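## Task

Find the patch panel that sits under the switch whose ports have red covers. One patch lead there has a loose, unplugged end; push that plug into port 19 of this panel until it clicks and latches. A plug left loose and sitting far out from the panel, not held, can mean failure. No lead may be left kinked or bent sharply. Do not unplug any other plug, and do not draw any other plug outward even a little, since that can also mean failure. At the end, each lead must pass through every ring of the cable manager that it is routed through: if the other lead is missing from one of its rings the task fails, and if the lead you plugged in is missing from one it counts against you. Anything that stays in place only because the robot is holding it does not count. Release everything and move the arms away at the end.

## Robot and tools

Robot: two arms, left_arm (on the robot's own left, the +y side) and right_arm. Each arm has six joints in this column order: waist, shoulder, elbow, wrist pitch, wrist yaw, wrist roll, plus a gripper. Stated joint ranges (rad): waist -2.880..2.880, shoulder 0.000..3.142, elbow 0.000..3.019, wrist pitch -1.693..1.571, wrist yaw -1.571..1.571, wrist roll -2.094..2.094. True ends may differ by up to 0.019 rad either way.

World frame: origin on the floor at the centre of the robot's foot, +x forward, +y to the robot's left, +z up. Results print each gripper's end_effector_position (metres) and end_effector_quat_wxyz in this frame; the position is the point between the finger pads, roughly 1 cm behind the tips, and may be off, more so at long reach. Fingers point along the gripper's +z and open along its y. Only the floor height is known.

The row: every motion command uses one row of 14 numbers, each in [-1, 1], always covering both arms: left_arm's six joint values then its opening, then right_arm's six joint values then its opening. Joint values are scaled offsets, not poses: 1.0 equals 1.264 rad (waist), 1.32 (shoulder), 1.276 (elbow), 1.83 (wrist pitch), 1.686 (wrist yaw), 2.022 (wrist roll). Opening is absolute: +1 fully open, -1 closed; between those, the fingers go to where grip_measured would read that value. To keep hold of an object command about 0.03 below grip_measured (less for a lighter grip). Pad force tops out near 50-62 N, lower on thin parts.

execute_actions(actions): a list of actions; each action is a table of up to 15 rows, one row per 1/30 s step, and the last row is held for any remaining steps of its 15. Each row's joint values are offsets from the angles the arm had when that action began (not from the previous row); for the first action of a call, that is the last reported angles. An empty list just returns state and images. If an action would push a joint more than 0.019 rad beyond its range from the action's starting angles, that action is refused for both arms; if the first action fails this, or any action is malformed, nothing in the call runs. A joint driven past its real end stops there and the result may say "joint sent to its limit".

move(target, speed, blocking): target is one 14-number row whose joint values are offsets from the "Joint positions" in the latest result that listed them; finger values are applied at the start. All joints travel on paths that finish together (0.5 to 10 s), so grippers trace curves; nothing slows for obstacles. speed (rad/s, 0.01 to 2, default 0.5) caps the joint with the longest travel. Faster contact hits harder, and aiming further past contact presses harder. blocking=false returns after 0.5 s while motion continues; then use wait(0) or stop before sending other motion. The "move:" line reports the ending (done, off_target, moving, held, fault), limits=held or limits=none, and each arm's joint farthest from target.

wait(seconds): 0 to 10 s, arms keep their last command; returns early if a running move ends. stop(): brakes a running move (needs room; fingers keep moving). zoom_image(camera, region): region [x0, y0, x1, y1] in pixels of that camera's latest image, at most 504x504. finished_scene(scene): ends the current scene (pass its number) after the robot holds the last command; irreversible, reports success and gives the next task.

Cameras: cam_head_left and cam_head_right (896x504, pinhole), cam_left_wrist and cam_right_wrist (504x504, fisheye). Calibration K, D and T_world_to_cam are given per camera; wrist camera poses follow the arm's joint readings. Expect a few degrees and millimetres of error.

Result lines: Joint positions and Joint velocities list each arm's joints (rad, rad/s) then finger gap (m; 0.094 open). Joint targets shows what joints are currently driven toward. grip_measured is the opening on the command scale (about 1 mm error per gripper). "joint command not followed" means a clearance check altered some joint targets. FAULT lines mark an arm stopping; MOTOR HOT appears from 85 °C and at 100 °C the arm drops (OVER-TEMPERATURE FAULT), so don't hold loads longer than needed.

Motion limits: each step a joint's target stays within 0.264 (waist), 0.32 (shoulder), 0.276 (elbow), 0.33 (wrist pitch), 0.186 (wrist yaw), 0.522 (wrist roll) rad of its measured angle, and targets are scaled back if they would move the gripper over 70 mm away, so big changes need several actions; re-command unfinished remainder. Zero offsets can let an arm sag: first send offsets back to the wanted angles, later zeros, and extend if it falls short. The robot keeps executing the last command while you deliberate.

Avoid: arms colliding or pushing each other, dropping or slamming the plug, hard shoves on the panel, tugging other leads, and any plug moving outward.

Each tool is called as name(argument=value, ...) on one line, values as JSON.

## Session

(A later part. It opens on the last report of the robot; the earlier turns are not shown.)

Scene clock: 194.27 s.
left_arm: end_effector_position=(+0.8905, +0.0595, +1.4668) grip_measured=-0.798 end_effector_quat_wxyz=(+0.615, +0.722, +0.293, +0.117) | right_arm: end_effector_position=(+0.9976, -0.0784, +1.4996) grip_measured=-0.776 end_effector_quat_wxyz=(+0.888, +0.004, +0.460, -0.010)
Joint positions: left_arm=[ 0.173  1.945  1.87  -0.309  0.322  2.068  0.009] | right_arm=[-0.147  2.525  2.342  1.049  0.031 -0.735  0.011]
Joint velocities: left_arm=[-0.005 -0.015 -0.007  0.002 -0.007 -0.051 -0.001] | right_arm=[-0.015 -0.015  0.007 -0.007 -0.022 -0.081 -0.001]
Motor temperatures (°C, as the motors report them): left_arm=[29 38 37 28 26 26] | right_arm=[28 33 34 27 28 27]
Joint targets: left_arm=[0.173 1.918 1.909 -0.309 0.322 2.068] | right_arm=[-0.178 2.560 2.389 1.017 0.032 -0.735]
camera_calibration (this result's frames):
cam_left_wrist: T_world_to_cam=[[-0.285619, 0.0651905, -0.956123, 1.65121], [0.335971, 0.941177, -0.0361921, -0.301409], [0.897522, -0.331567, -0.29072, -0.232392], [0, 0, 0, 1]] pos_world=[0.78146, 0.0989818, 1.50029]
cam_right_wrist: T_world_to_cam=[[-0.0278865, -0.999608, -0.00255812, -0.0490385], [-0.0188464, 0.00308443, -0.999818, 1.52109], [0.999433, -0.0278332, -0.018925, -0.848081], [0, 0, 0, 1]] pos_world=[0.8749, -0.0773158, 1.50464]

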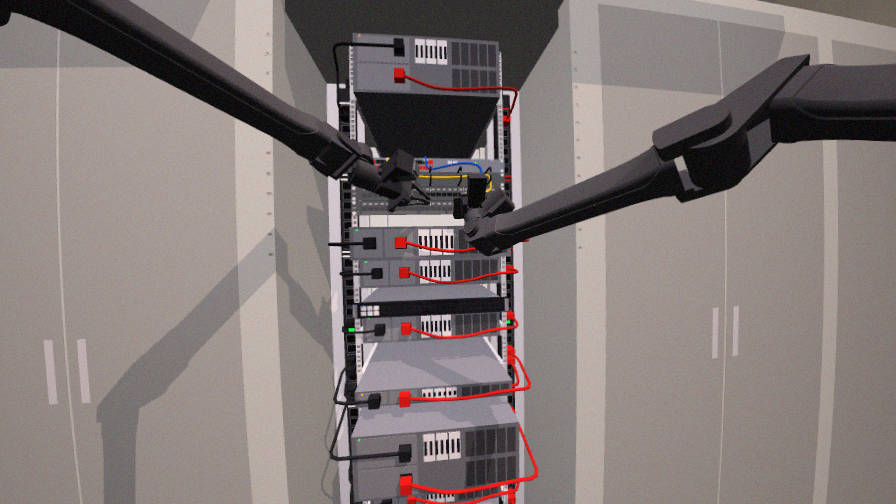

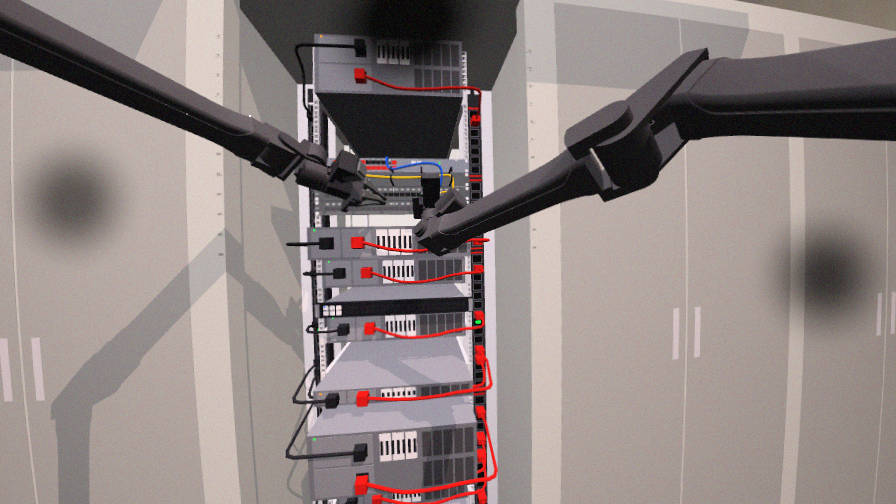

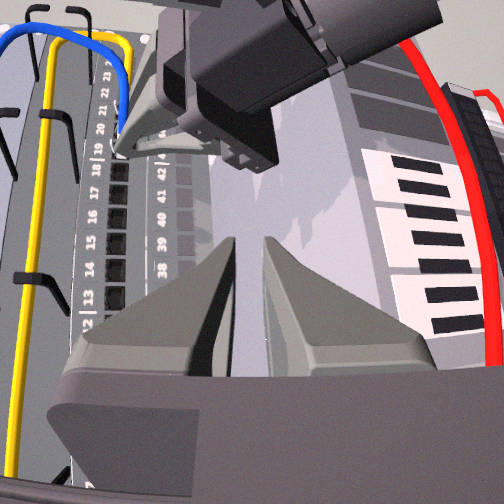

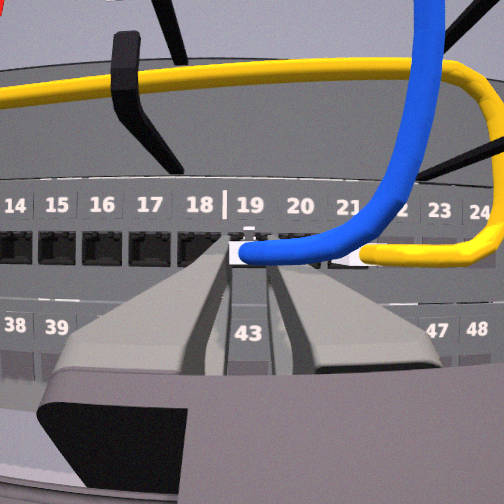

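execute_actions(actions=[[[0,-0.02,0.03,0,0,0,-0.8,0,0.01,0.02,0,0,0,-0.8],[0,-0.02,0.03,0,0,0,-0.8,0,0.01,0.02,0,0,0,-0.8],[0,-0.02,0.03,0,0,0,-0.8,0,0.01,0.02,0,0,0,-0.8],[0,-0.02,0.03,0,0,0,-0.8,0,0.01,0.02,0,0,0,-0.8],[0,-0.02,0.03,0,0,0,-0.8,0,0.01,0.02,0,0,0,-0.8],[0,-0.02,0.03,0,0,0,-0.8,0,0.01,0.02,0,0,0,-0.66]],[[0,-0.02,0.03,0,0,0,-0.8,0,-0.012,0.005,0.01,0,0,-0.66]]])

move(target=[0,-0.02,0.03,0,0,0,-0.8,0,-0.106,-0.223,0.075,0,0,-0.66], speed=0.15)

Scene clock: 196.33 s.
left_arm: end_effector_position=(+0.8905, +0.0595, +1.4668) grip_measured=-0.798 end_effector_quat_wxyz=(+0.615, +0.722, +0.293, +0.117) | right_arm: end_effector_position=(+0.9976, -0.0785, +1.4997) grip_measured=-0.662 end_effector_quat_wxyz=(+0.888, +0.004, +0.460, -0.010)
Joint positions: left_arm=[ 0.173  1.945  1.87  -0.309  0.322  2.068  0.009] | right_arm=[-0.147  2.525  2.342  1.05   0.031 -0.735  0.016]
Joint velocities: left_arm=[-0.005 -0.024  0.012 -0.007 -0.022 -0.007 -0.001] | right_arm=[-0.015 -0.005  0.002 -0.002 -0.022 -0.007  0.001]
Motor temperatures (°C, as the motors report them): left_arm=[29 38 37 28 26 26] | right_arm=[29 33 34 27 28 27]
Joint targets: left_arm=[0.173 1.918 1.909 -0.309 0.322 2.068] | right_arm=[-0.147 2.509 2.349 1.068 0.031 -0.735]
camera_calibration (this result's frames):
cam_left_wrist: T_world_to_cam=[[-0.285619, 0.0651905, -0.956123, 1.65121], [0.335971, 0.941177, -0.0361921, -0.301409], [0.897522, -0.331567, -0.29072, -0.232392], [0, 0, 0, 1]] pos_world=[0.78146, 0.0989818, 1.50029]
cam_right_wrist: T_world_to_cam=[[-0.0282872, -0.999596, -0.00287597, -0.0482867], [-0.0182717, 0.0033937, -0.999827, 1.52067], [0.999433, -0.0282298, -0.0183603, -0.848877], [0, 0, 0, 1]] pos_world=[0.874815, -0.0773915, 1.50468]

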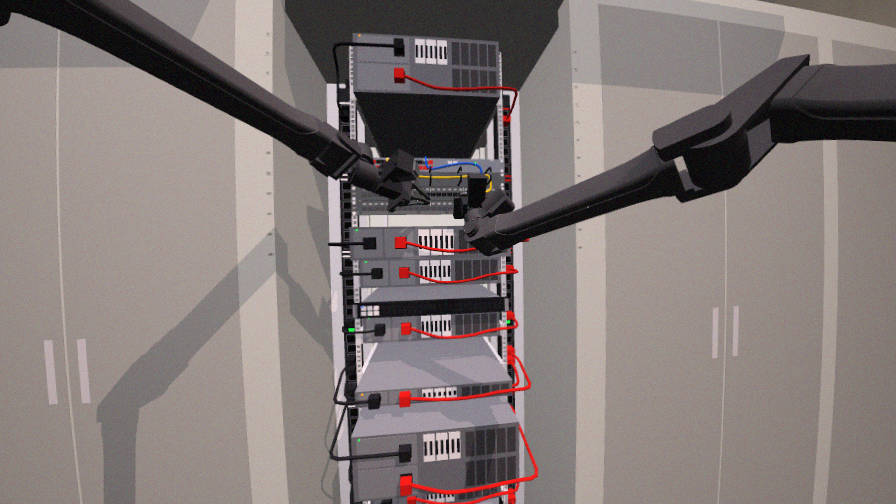

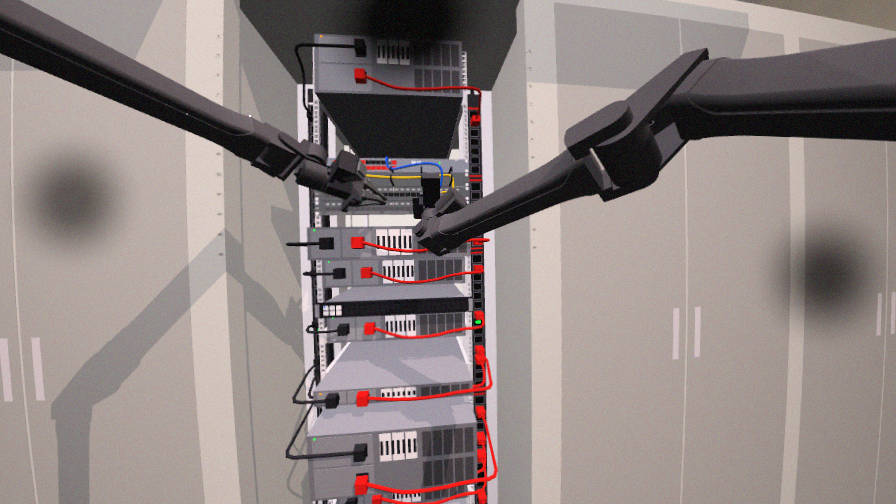

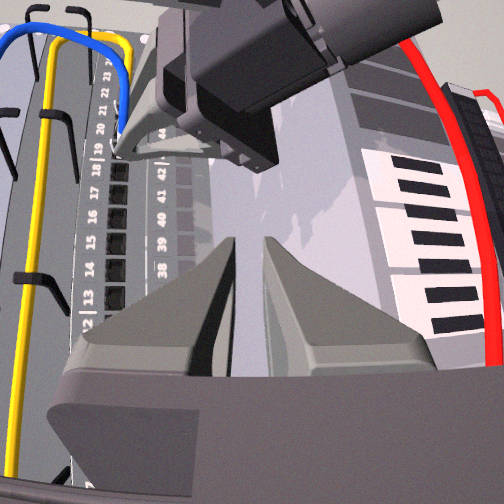

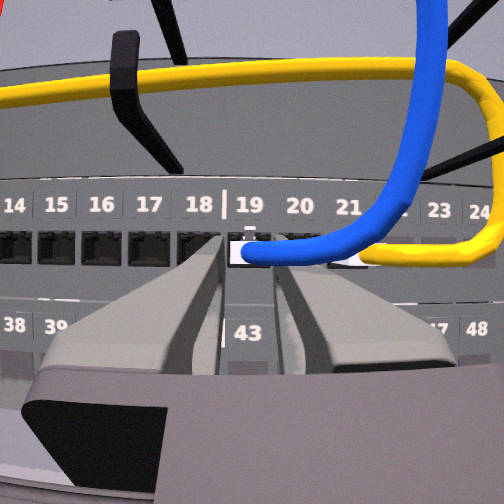

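Scene clock: 198.53 s.
left_arm: end_effector_position=(+0.8905, +0.0595, +1.4668) grip_measured=-0.798 end_effector_quat_wxyz=(+0.615, +0.722, +0.293, +0.117) | right_arm: end_effector_position=(+0.9634, -0.0824, +1.4794) grip_measured=-0.661 end_effector_quat_wxyz=(+0.880, -0.009, +0.475, -0.004)
Joint positions: left_arm=[ 0.173  1.945  1.87  -0.309  0.322  2.068  0.009] | right_arm=[-0.147  2.406  2.061  1.166  0.032 -0.735  0.016]
Joint velocities: left_arm=[-0.015 -0.005 -0.012 -0.002 -0.007 -0.022 -0.   ] | right_arm=[-0.015 -0.005  0.022 -0.022  0.007 -0.007 -0.001]
Motor temperatures (°C, as the motors report them): left_arm=[29 38 37 28 26 26] | right_arm=[29 33 33 27 28 27]
Joint targets: left_arm=[0.173 1.918 1.909 -0.309 0.322 2.068] | right_arm=[-0.147 2.385 2.058 1.187 0.031 -0.735]
move: off_target (left_arm, right_arm); limits=none; left_arm: farthest joint: the elbow, 0.038 radians from its target (0.038 radians at the start); right_arm: farthest joint: the shoulder, 0.021 radians from its target (0.140 radians at the start)
camera_calibration (this result's frames):
cam_left_wrist: T_world_to_cam=[[-0.285619, 0.0651905, -0.956123, 1.65121], [0.335971, 0.941177, -0.0361921, -0.301409], [0.897522, -0.331567, -0.29072, -0.232392], [0, 0, 0, 1]] pos_world=[0.78146, 0.0989818, 1.50029]
cam_right_wrist: T_world_to_cam=[[-0.00459903, -0.999872, 0.015328, -0.102986], [-0.0527416, -0.0150643, -0.998495, 1.52947], [0.998598, -0.00540053, -0.0526656, -0.761783], [0, 0, 0, 1]] pos_world=[0.840907, -0.0840462, 1.48862]

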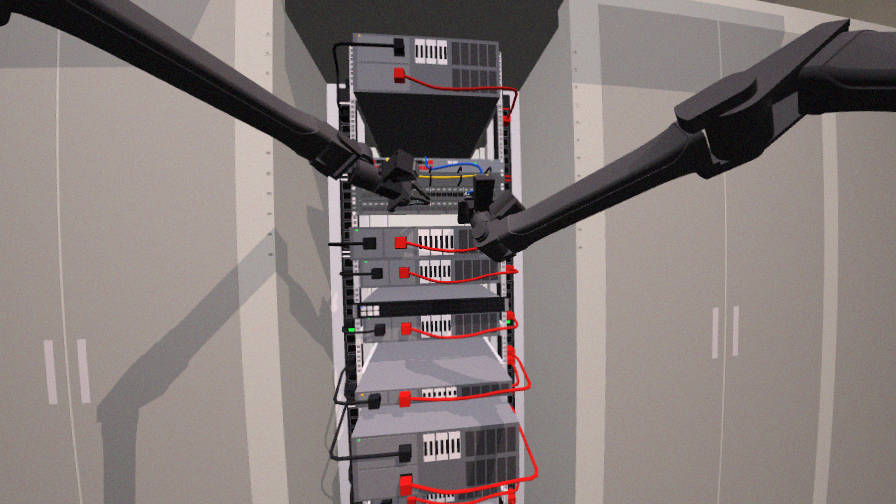

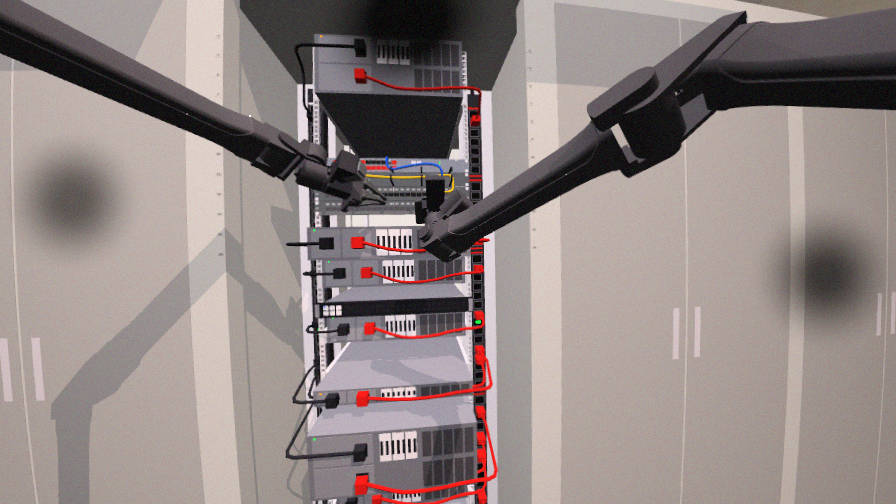

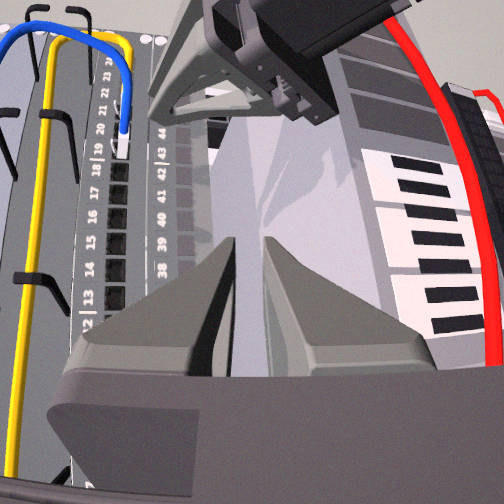

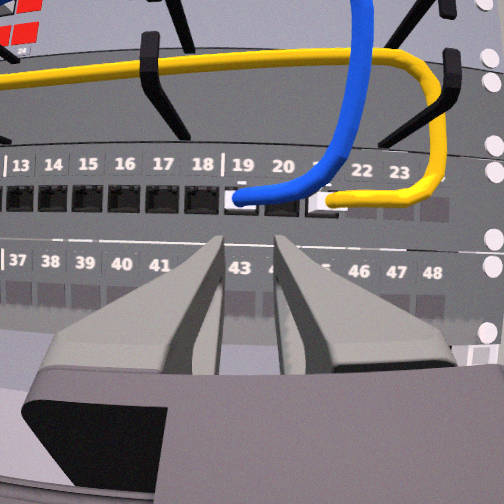

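move(target=[0,-0.02,0.03,0,0,0,-0.8,0.02,-0.1,-0.16,0.07,0,0,-0.66], speed=0.3)

move(target=[0,-0.02,0.03,0,0,0,-0.8,0.12,-0.104,-0.159,0.072,0.0486,-0.0524,-0.66], speed=0.3)

Scene clock: 200.90 s.
left_arm: end_effector_position=(+0.8905, +0.0595, +1.4668) grip_measured=-0.798 end_effector_quat_wxyz=(+0.615, +0.722, +0.293, +0.117) | right_arm: end_effector_position=(+0.9275, -0.1061, +1.5005) grip_measured=-0.661 end_effector_quat_wxyz=(+0.886, -0.000, +0.463, -0.004)
Joint positions: left_arm=[ 0.173  1.945  1.87  -0.309  0.322  2.068  0.009] | right_arm=[-0.138  2.282  1.859  1.276  0.032 -0.735  0.016]
Joint velocities: left_arm=[-0.015 -0.005 -0.002  0.002  0.022  0.007 -0.001] | right_arm=[-0.015  0.005 -0.007 -0.002 -0.022 -0.007 -0.   ]
Motor temperatures (°C, as the motors report them): left_arm=[29 38 37 28 26 26] | right_arm=[29 34 33 27 28 27]
Joint targets: left_arm=[0.173 1.918 1.909 -0.309 0.322 2.068] | right_arm=[-0.122 2.274 1.857 1.294 0.032 -0.735]
move: off_target (left_arm); limits=none; left_arm: farthest joint: the elbow, 0.038 radians from its target (0.038 radians at the start); right_arm: farthest joint: the wrist pitch, 0.018 radians from its target (0.128 radians at the start)
camera_calibration (this result's frames):
cam_left_wrist: T_world_to_cam=[[-0.285619, 0.0651905, -0.956123, 1.65121], [0.335971, 0.941177, -0.0361921, -0.301409], [0.897522, -0.331567, -0.29072, -0.232392], [0, 0, 0, 1]] pos_world=[0.78146, 0.0989818, 1.50029]
cam_right_wrist: T_world_to_cam=[[-0.0135718, -0.999908, -0.000404151, -0.0951804], [-0.0255204, 0.000750445, -0.999674, 1.52654], [0.999582, -0.013557, -0.0255282, -0.767416], [0, 0, 0, 1]] pos_world=[0.804761, -0.106721, 1.50641]

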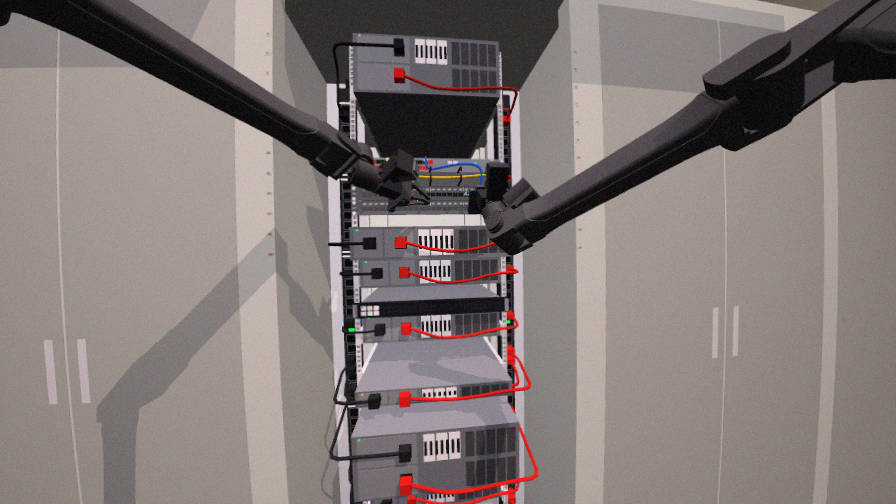

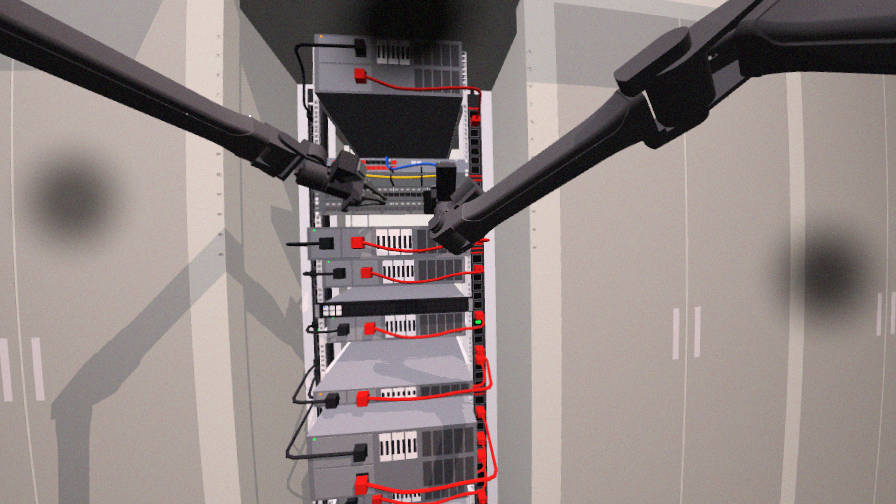

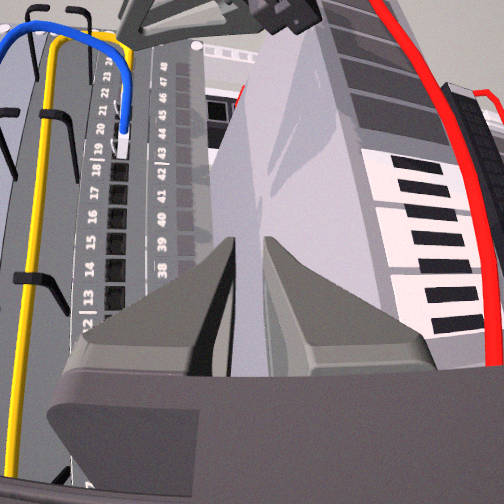

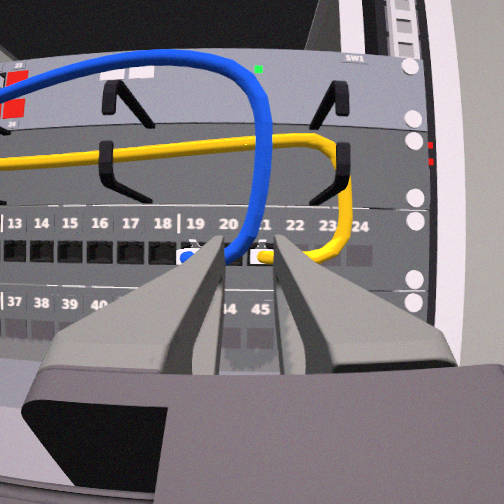

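Scene clock: 202.17 s.
left_arm: end_effector_position=(+0.8905, +0.0595, +1.4668) grip_measured=-0.798 end_effector_quat_wxyz=(+0.615, +0.722, +0.293, +0.117) | right_arm: end_effector_position=(+0.8390, -0.0664, +1.5762) grip_measured=-0.661 end_effector_quat_wxyz=(+0.895, +0.011, +0.446, +0.006)
Joint positions: left_arm=[ 0.173  1.945  1.87  -0.309  0.322  2.068  0.009] | right_arm=[ 0.015  2.153  1.659  1.39   0.111 -0.826  0.016]
Joint velocities: left_arm=[-0.005 -0.005 -0.027 -0.017  0.007 -0.081  0.   ] | right_arm=[ 0.005 -0.005 -0.007  0.012 -0.007  0.051 -0.001]
Motor temperatures (°C, as the motors report them): left_arm=[29 38 37 28 26 26] | right_arm=[29 34 33 27 28 27]
Joint targets: left_arm=[0.173 1.918 1.909 -0.309 0.322 2.068] | right_arm=[0.014 2.145 1.656 1.407 0.114 -0.841]
move: off_target (left_arm); limits=none; left_arm: farthest joint: the elbow, 0.038 radians from its target (0.038 radians at the start); right_arm: farthest joint: the wrist pitch, 0.018 radians from its target (0.132 radians at the start)
camera_calibration (this result's frames):
cam_left_wrist: T_world_to_cam=[[-0.285619, 0.0651905, -0.956123, 1.65121], [0.335971, 0.941177, -0.0361921, -0.301409], [0.897522, -0.331567, -0.29072, -0.232392], [0, 0, 0, 1]] pos_world=[0.78146, 0.0989818, 1.50029]
cam_right_wrist: T_world_to_cam=[[-0.00461977, -0.999527, -0.0303885, -0.0168776], [0.0133066, 0.0303247, -0.999452, 1.56895], [0.999901, -0.0050216, 0.0131602, -0.737202], [0, 0, 0, 1]] pos_world=[0.716174, -0.0681494, 1.57727]

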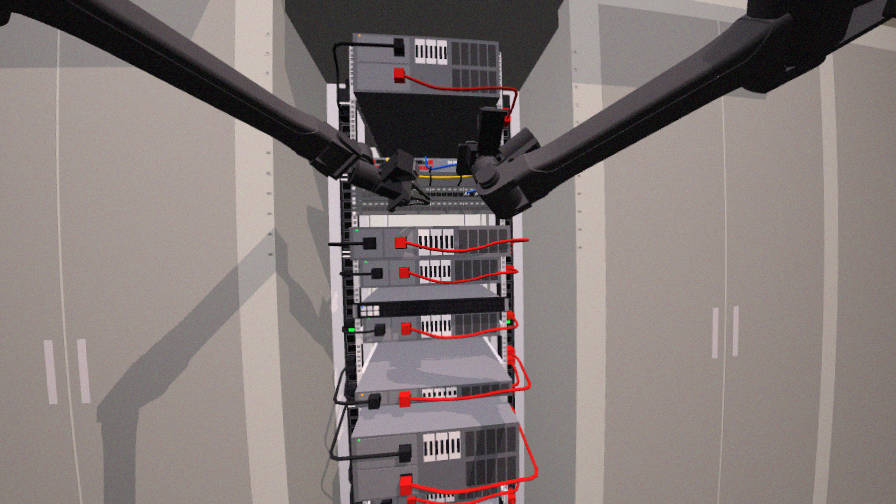

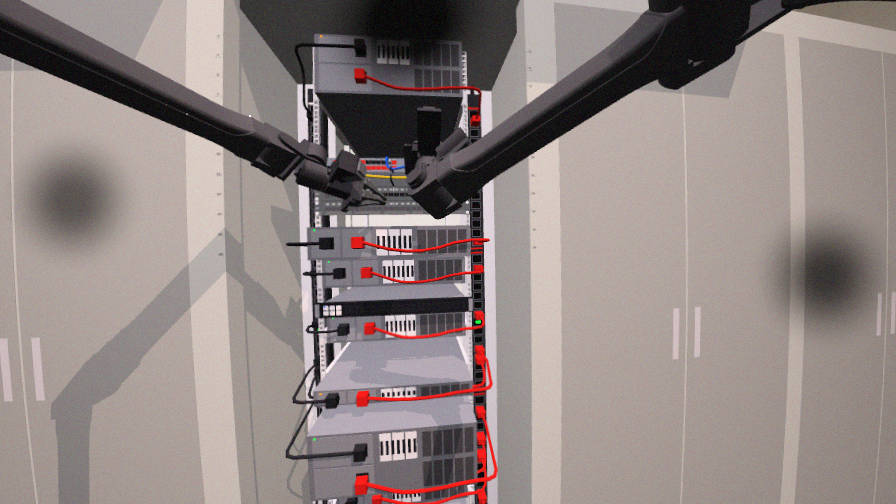

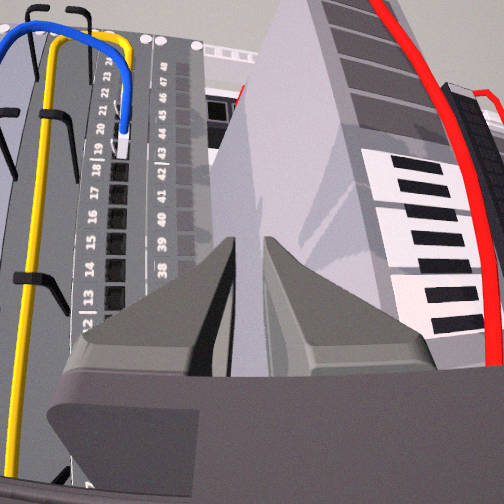

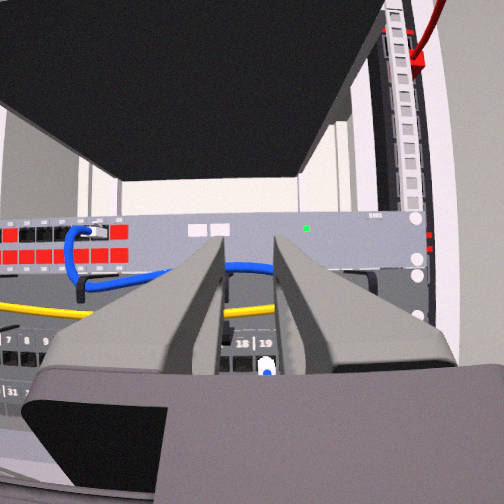

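move(target=[0,-0.02,0.03,0,0,0,-0.8,-0.024,-0.205,0.052,-0.533,0.137,-0.623,-0.5], speed=0.7)

Scene clock: 208.93 s.
left_arm: end_effector_position=(+0.8905, +0.0595, +1.4668) grip_measured=-0.798 end_effector_quat_wxyz=(+0.615, +0.722, +0.293, +0.117) | right_arm: end_effector_position=(+0.8955, -0.0832, +1.5709) grip_measured=-0.502 end_effector_quat_wxyz=(-0.583, +0.538, -0.458, +0.401)
Joint positions: left_arm=[ 0.173  1.945  1.87  -0.309  0.322  2.068  0.009] | right_arm=[ 0.008  1.893  1.683  0.432  0.338 -2.07   0.023]
Joint velocities: left_arm=[-0.005 -0.005 -0.012 -0.002 -0.037 -0.022 -0.001] | right_arm=[ 0.005 -0.005 -0.002  0.027  0.051 -0.007 -0.001]
Motor temperatures (°C, as the motors report them): left_arm=[29 38 37 28 26 26] | right_arm=[29 33 33 27 28 27]
Joint targets: left_arm=[0.173 1.918 1.909 -0.309 0.322 2.068] | right_arm=[-0.015 1.882 1.725 0.415 0.342 -2.085]
move: off_target (left_arm, right_arm); limits=none; left_arm: farthest joint: the elbow, 0.038 radians from its target (0.038 radians at the start); right_arm: farthest joint: the elbow, 0.042 radians from its target (0.067 radians at the start)
camera_calibration (this result's frames):
cam_left_wrist: T_world_to_cam=[[-0.285619, 0.0651905, -0.956123, 1.65121], [0.335971, 0.941177, -0.0361921, -0.301409], [0.897522, -0.331567, -0.29072, -0.232392], [0, 0, 0, 1]] pos_world=[0.78146, 0.0989818, 1.50029]
cam_right_wrist: T_world_to_cam=[[0.0162684, -0.102341, 0.994616, -1.58785], [-0.36345, -0.927307, -0.0894707, 0.391618], [0.931471, -0.360038, -0.0522818, -0.659137], [0, 0, 0, 1]] pos_world=[0.782133, -0.0366663, 1.57988]

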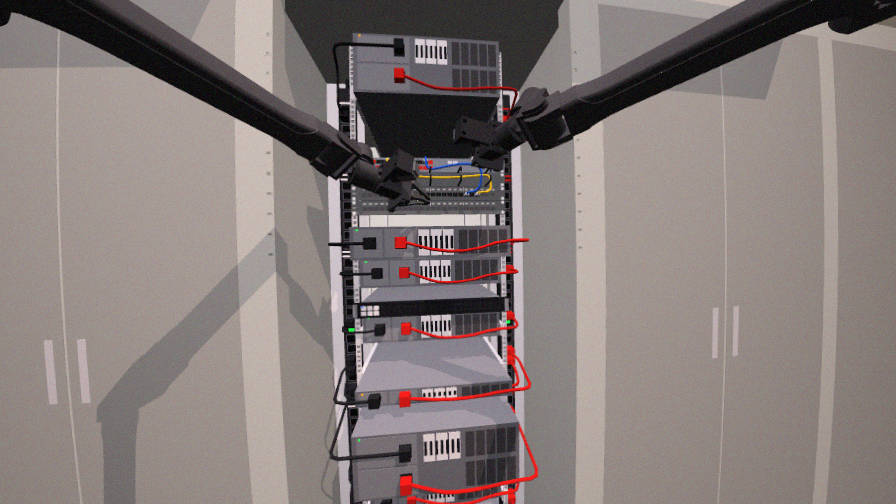

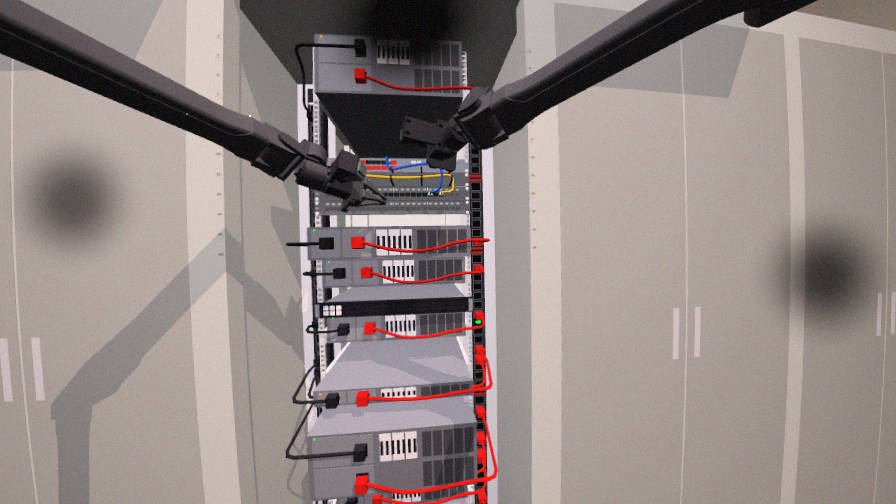

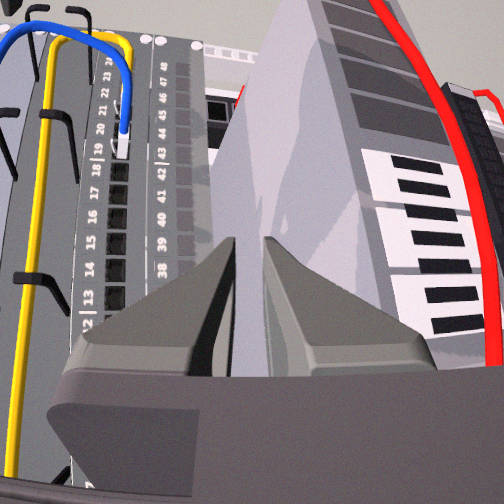

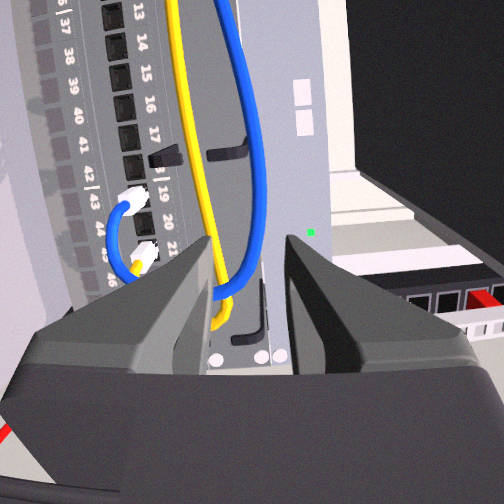

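move(target=[0,-0.02,0.03,0,0,0,-0.8,-0.0403,0.107,0.195,-0.0557,-0.0148,-0.005,-0.5], speed=0.2)

Scene clock: 210.97 s.
left_arm: end_effector_position=(+0.8905, +0.0595, +1.4668) grip_measured=-0.798 end_effector_quat_wxyz=(+0.615, +0.722, +0.293, +0.117) | right_arm: end_effector_position=(+0.9427, -0.0770, +1.5721) grip_measured=-0.502 end_effector_quat_wxyz=(-0.582, +0.535, -0.458, +0.406)
Joint positions: left_arm=[ 0.173  1.945  1.87  -0.309  0.322  2.068  0.009] | right_arm=[-0.019  2.004  1.886  0.347  0.316 -2.071  0.023]
Joint velocities: left_arm=[-0.005  0.005 -0.002 -0.027 -0.007  0.007  0.001] | right_arm=[-0.015 -0.015 -0.002 -0.002 -0.007 -0.037  0.001]
Motor temperatures (°C, as the motors report them): left_arm=[29 38 37 28 26 26] | right_arm=[28 33 33 27 28 27]
Joint targets: left_arm=[0.173 1.918 1.909 -0.309 0.322 2.068] | right_arm=[-0.043 2.034 1.932 0.330 0.313 -2.080]
move: off_target (left_arm, right_arm); limits=none; left_arm: farthest joint: the elbow, 0.038 radians from its target (0.038 radians at the start); right_arm: farthest joint: the elbow, 0.046 radians from its target (0.248 radians at the start)
camera_calibration (this result's frames):
cam_left_wrist: T_world_to_cam=[[-0.285619, 0.0651905, -0.956123, 1.65121], [0.335971, 0.941177, -0.0361921, -0.301409], [0.897522, -0.331567, -0.29072, -0.232392], [0, 0, 0, 1]] pos_world=[0.78146, 0.0989818, 1.50029]
cam_right_wrist: T_world_to_cam=[[0.0105379, -0.0996663, 0.994965, -1.58415], [-0.371604, -0.92415, -0.0886371, 0.421238], [0.928332, -0.368799, -0.046775, -0.707165], [0, 0, 0, 1]] pos_world=[0.829711, -0.0294012, 1.58044]

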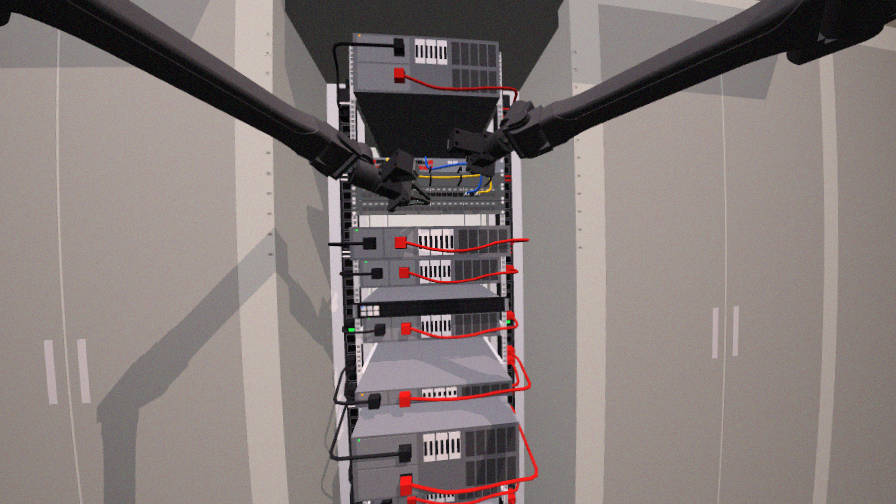

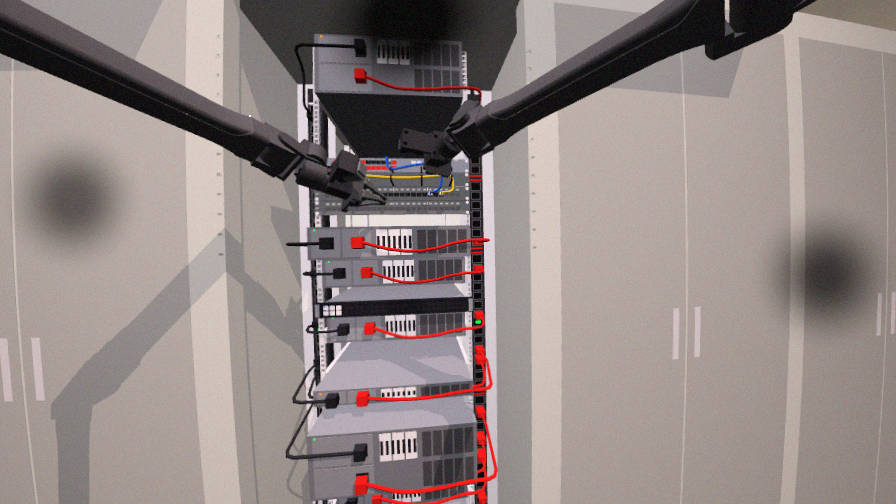

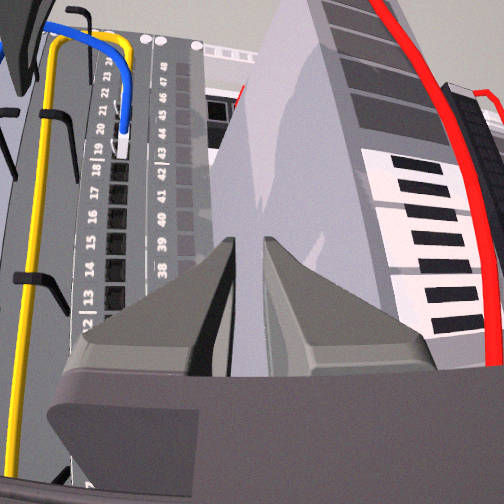

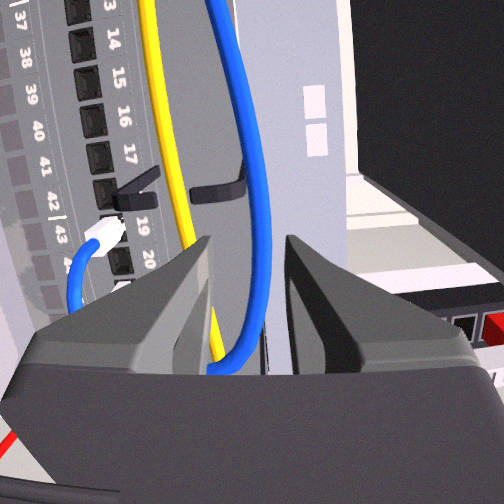

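execute_actions(actions=[[[0,-0.02,0.03,0,0,0,-0.8,-0.015,0.018,0.033,-0.005,0,0,-0.7]],[[0,-0.02,0.03,0,0,0,-0.8,-0.015,0.018,0.033,-0.005,0,0,-0.9]],[[0,-0.02,0.03,0,0,0,-0.8,-0.015,0.018,0.033,-0.005,0,0,-0.9]]])

Scene clock: 212.70 s.
left_arm: end_effector_position=(+0.8905, +0.0595, +1.4668) grip_measured=-0.798 end_effector_quat_wxyz=(+0.615, +0.722, +0.293, +0.117) | right_arm: end_effector_position=(+0.9427, -0.0770, +1.5721) grip_measured=-0.890 end_effector_quat_wxyz=(-0.582, +0.535, -0.458, +0.406)
Joint positions: left_arm=[ 0.173  1.945  1.87  -0.309  0.322  2.068  0.009] | right_arm=[-0.019  2.004  1.886  0.347  0.316 -2.071  0.005]
Joint velocities: left_arm=[-0.005 -0.015 -0.002 -0.012 -0.007 -0.007  0.001] | right_arm=[-0.005  0.015  0.012  0.007  0.022 -0.007  0.001]
Motor temperatures (°C, as the motors report them): left_arm=[29 38 37 28 26 26] | right_arm=[28 33 33 27 28 27]
Joint targets: left_arm=[0.173 1.918 1.909 -0.309 0.322 2.068] | right_arm=[-0.038 2.028 1.928 0.338 0.316 -2.071]
camera_calibration (this result's frames):
cam_left_wrist: T_world_to_cam=[[-0.285619, 0.0651905, -0.956123, 1.65121], [0.335971, 0.941177, -0.0361921, -0.301409], [0.897522, -0.331567, -0.29072, -0.232392], [0, 0, 0, 1]] pos_world=[0.78146, 0.0989818, 1.50029]
cam_right_wrist: T_world_to_cam=[[0.0105379, -0.0996663, 0.994965, -1.58415], [-0.371604, -0.92415, -0.0886371, 0.421238], [0.928332, -0.368799, -0.046775, -0.707165], [0, 0, 0, 1]] pos_world=[0.829711, -0.0294012, 1.58044]

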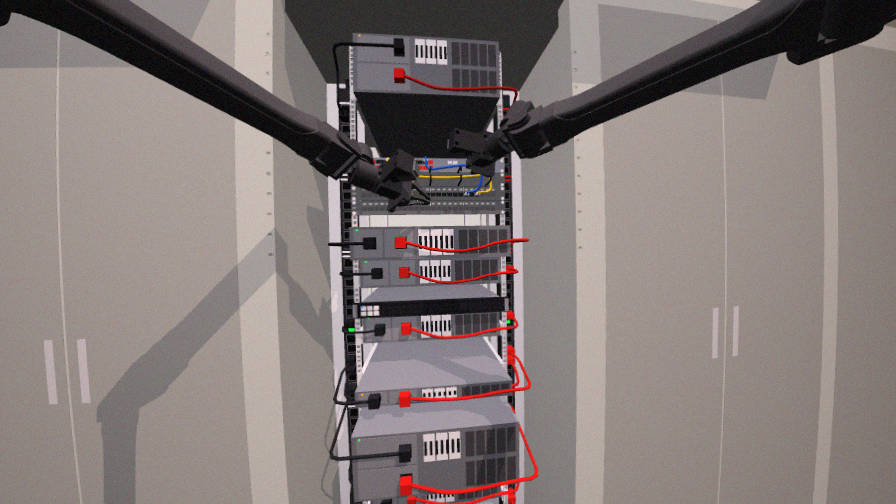

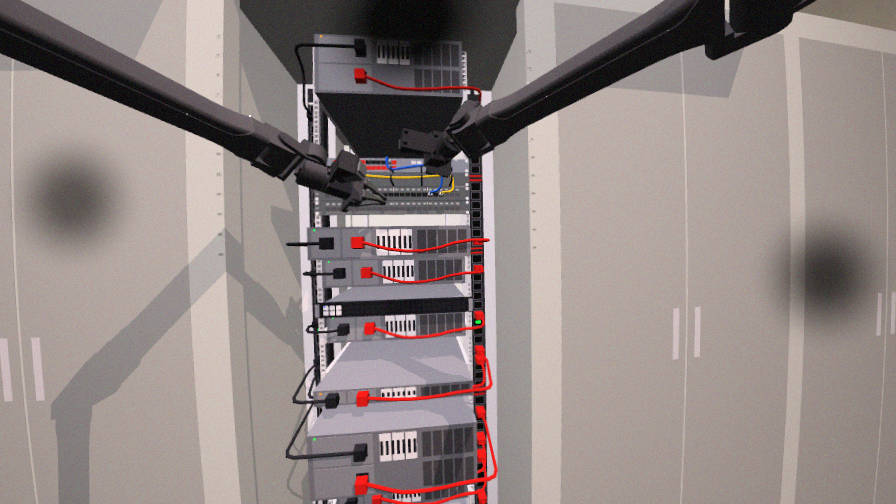

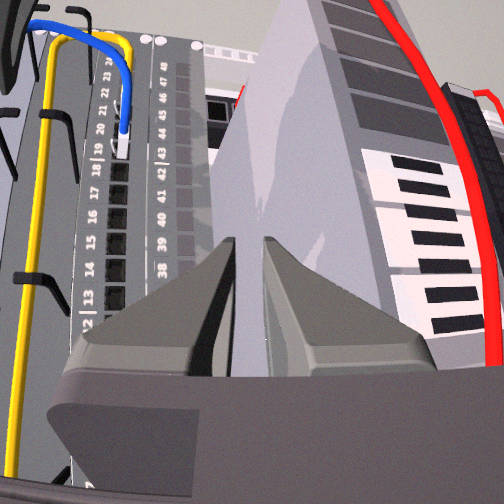

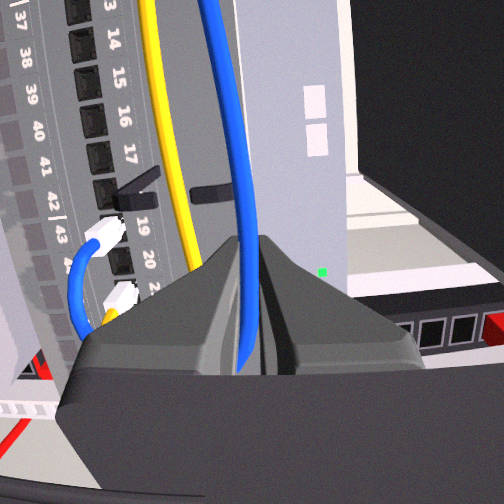

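move(target=[0,-0.02,0.03,0,0,0,-0.8,-0.029,0.004,-0.045,0.039,-0.01,0,-0.915], speed=0.06)

Scene clock: 214.87 s.
left_arm: end_effector_position=(+0.8905, +0.0595, +1.4668) grip_measured=-0.798 end_effector_quat_wxyz=(+0.615, +0.722, +0.293, +0.117) | right_arm: end_effector_position=(+0.9363, -0.0729, +1.5542) grip_measured=-0.899 end_effector_quat_wxyz=(-0.585, +0.535, -0.455, +0.406)
Joint positions: left_arm=[ 0.173  1.945  1.87  -0.309  0.322  2.068  0.009] | right_arm=[-0.027  2.004  1.834  0.4    0.301 -2.071  0.005]
Joint velocities: left_arm=[-0.015 -0.015 -0.002  0.007 -0.051 -0.051  0.001] | right_arm=[-0.015 -0.005 -0.022 -0.002  0.037 -0.051 -0.   ]
Motor temperatures (°C, as the motors report them): left_arm=[29 38 37 28 26 26] | right_arm=[28 33 33 27 28 27]
Joint targets: left_arm=[0.173 1.918 1.909 -0.309 0.322 2.068] | right_arm=[-0.056 2.010 1.828 0.419 0.300 -2.071]
move: off_target (left_arm, right_arm); limits=none; left_arm: farthest joint: the elbow, 0.038 radians from its target (0.038 radians at the start); right_arm: farthest joint: the waist, 0.029 radians from its target (0.036 radians at the start)
camera_calibration (this result's frames):
cam_left_wrist: T_world_to_cam=[[-0.285619, 0.0651905, -0.956123, 1.65121], [0.335971, 0.941177, -0.0361921, -0.301409], [0.897522, -0.331567, -0.29072, -0.232392], [0, 0, 0, 1]] pos_world=[0.78146, 0.0989818, 1.50029]
cam_right_wrist: T_world_to_cam=[[0.00491354, -0.0999299, 0.994982, -1.56057], [-0.365317, -0.926401, -0.091238, 0.419036], [0.93087, -0.363035, -0.041058, -0.711418], [0, 0, 0, 1]] pos_world=[0.822987, -0.0260216, 1.56176]

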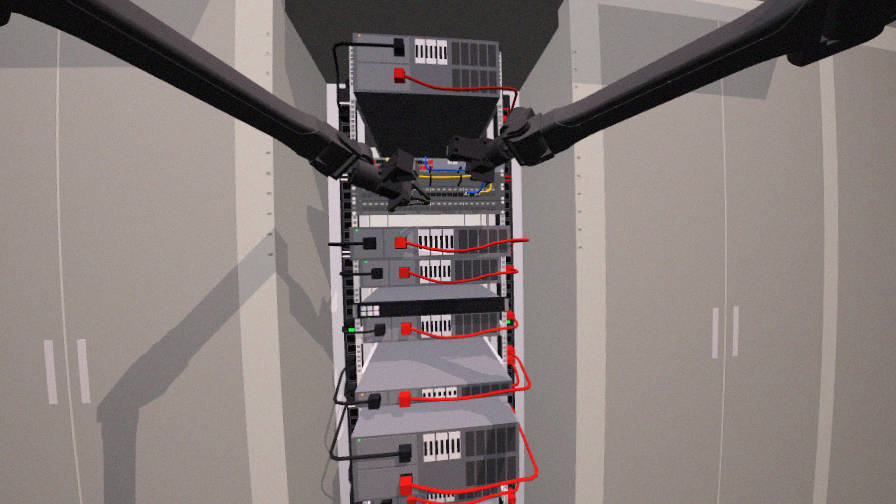

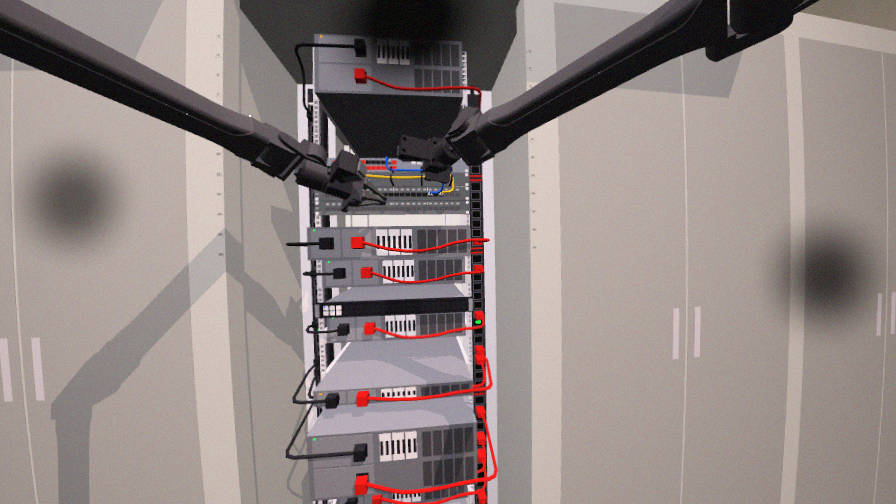

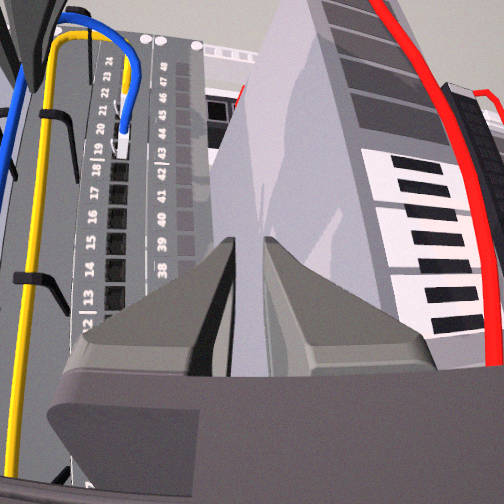

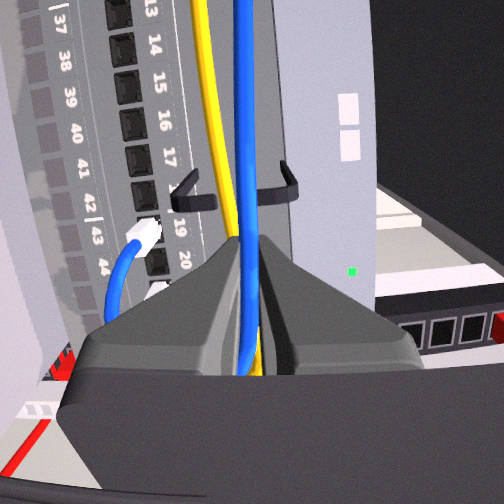

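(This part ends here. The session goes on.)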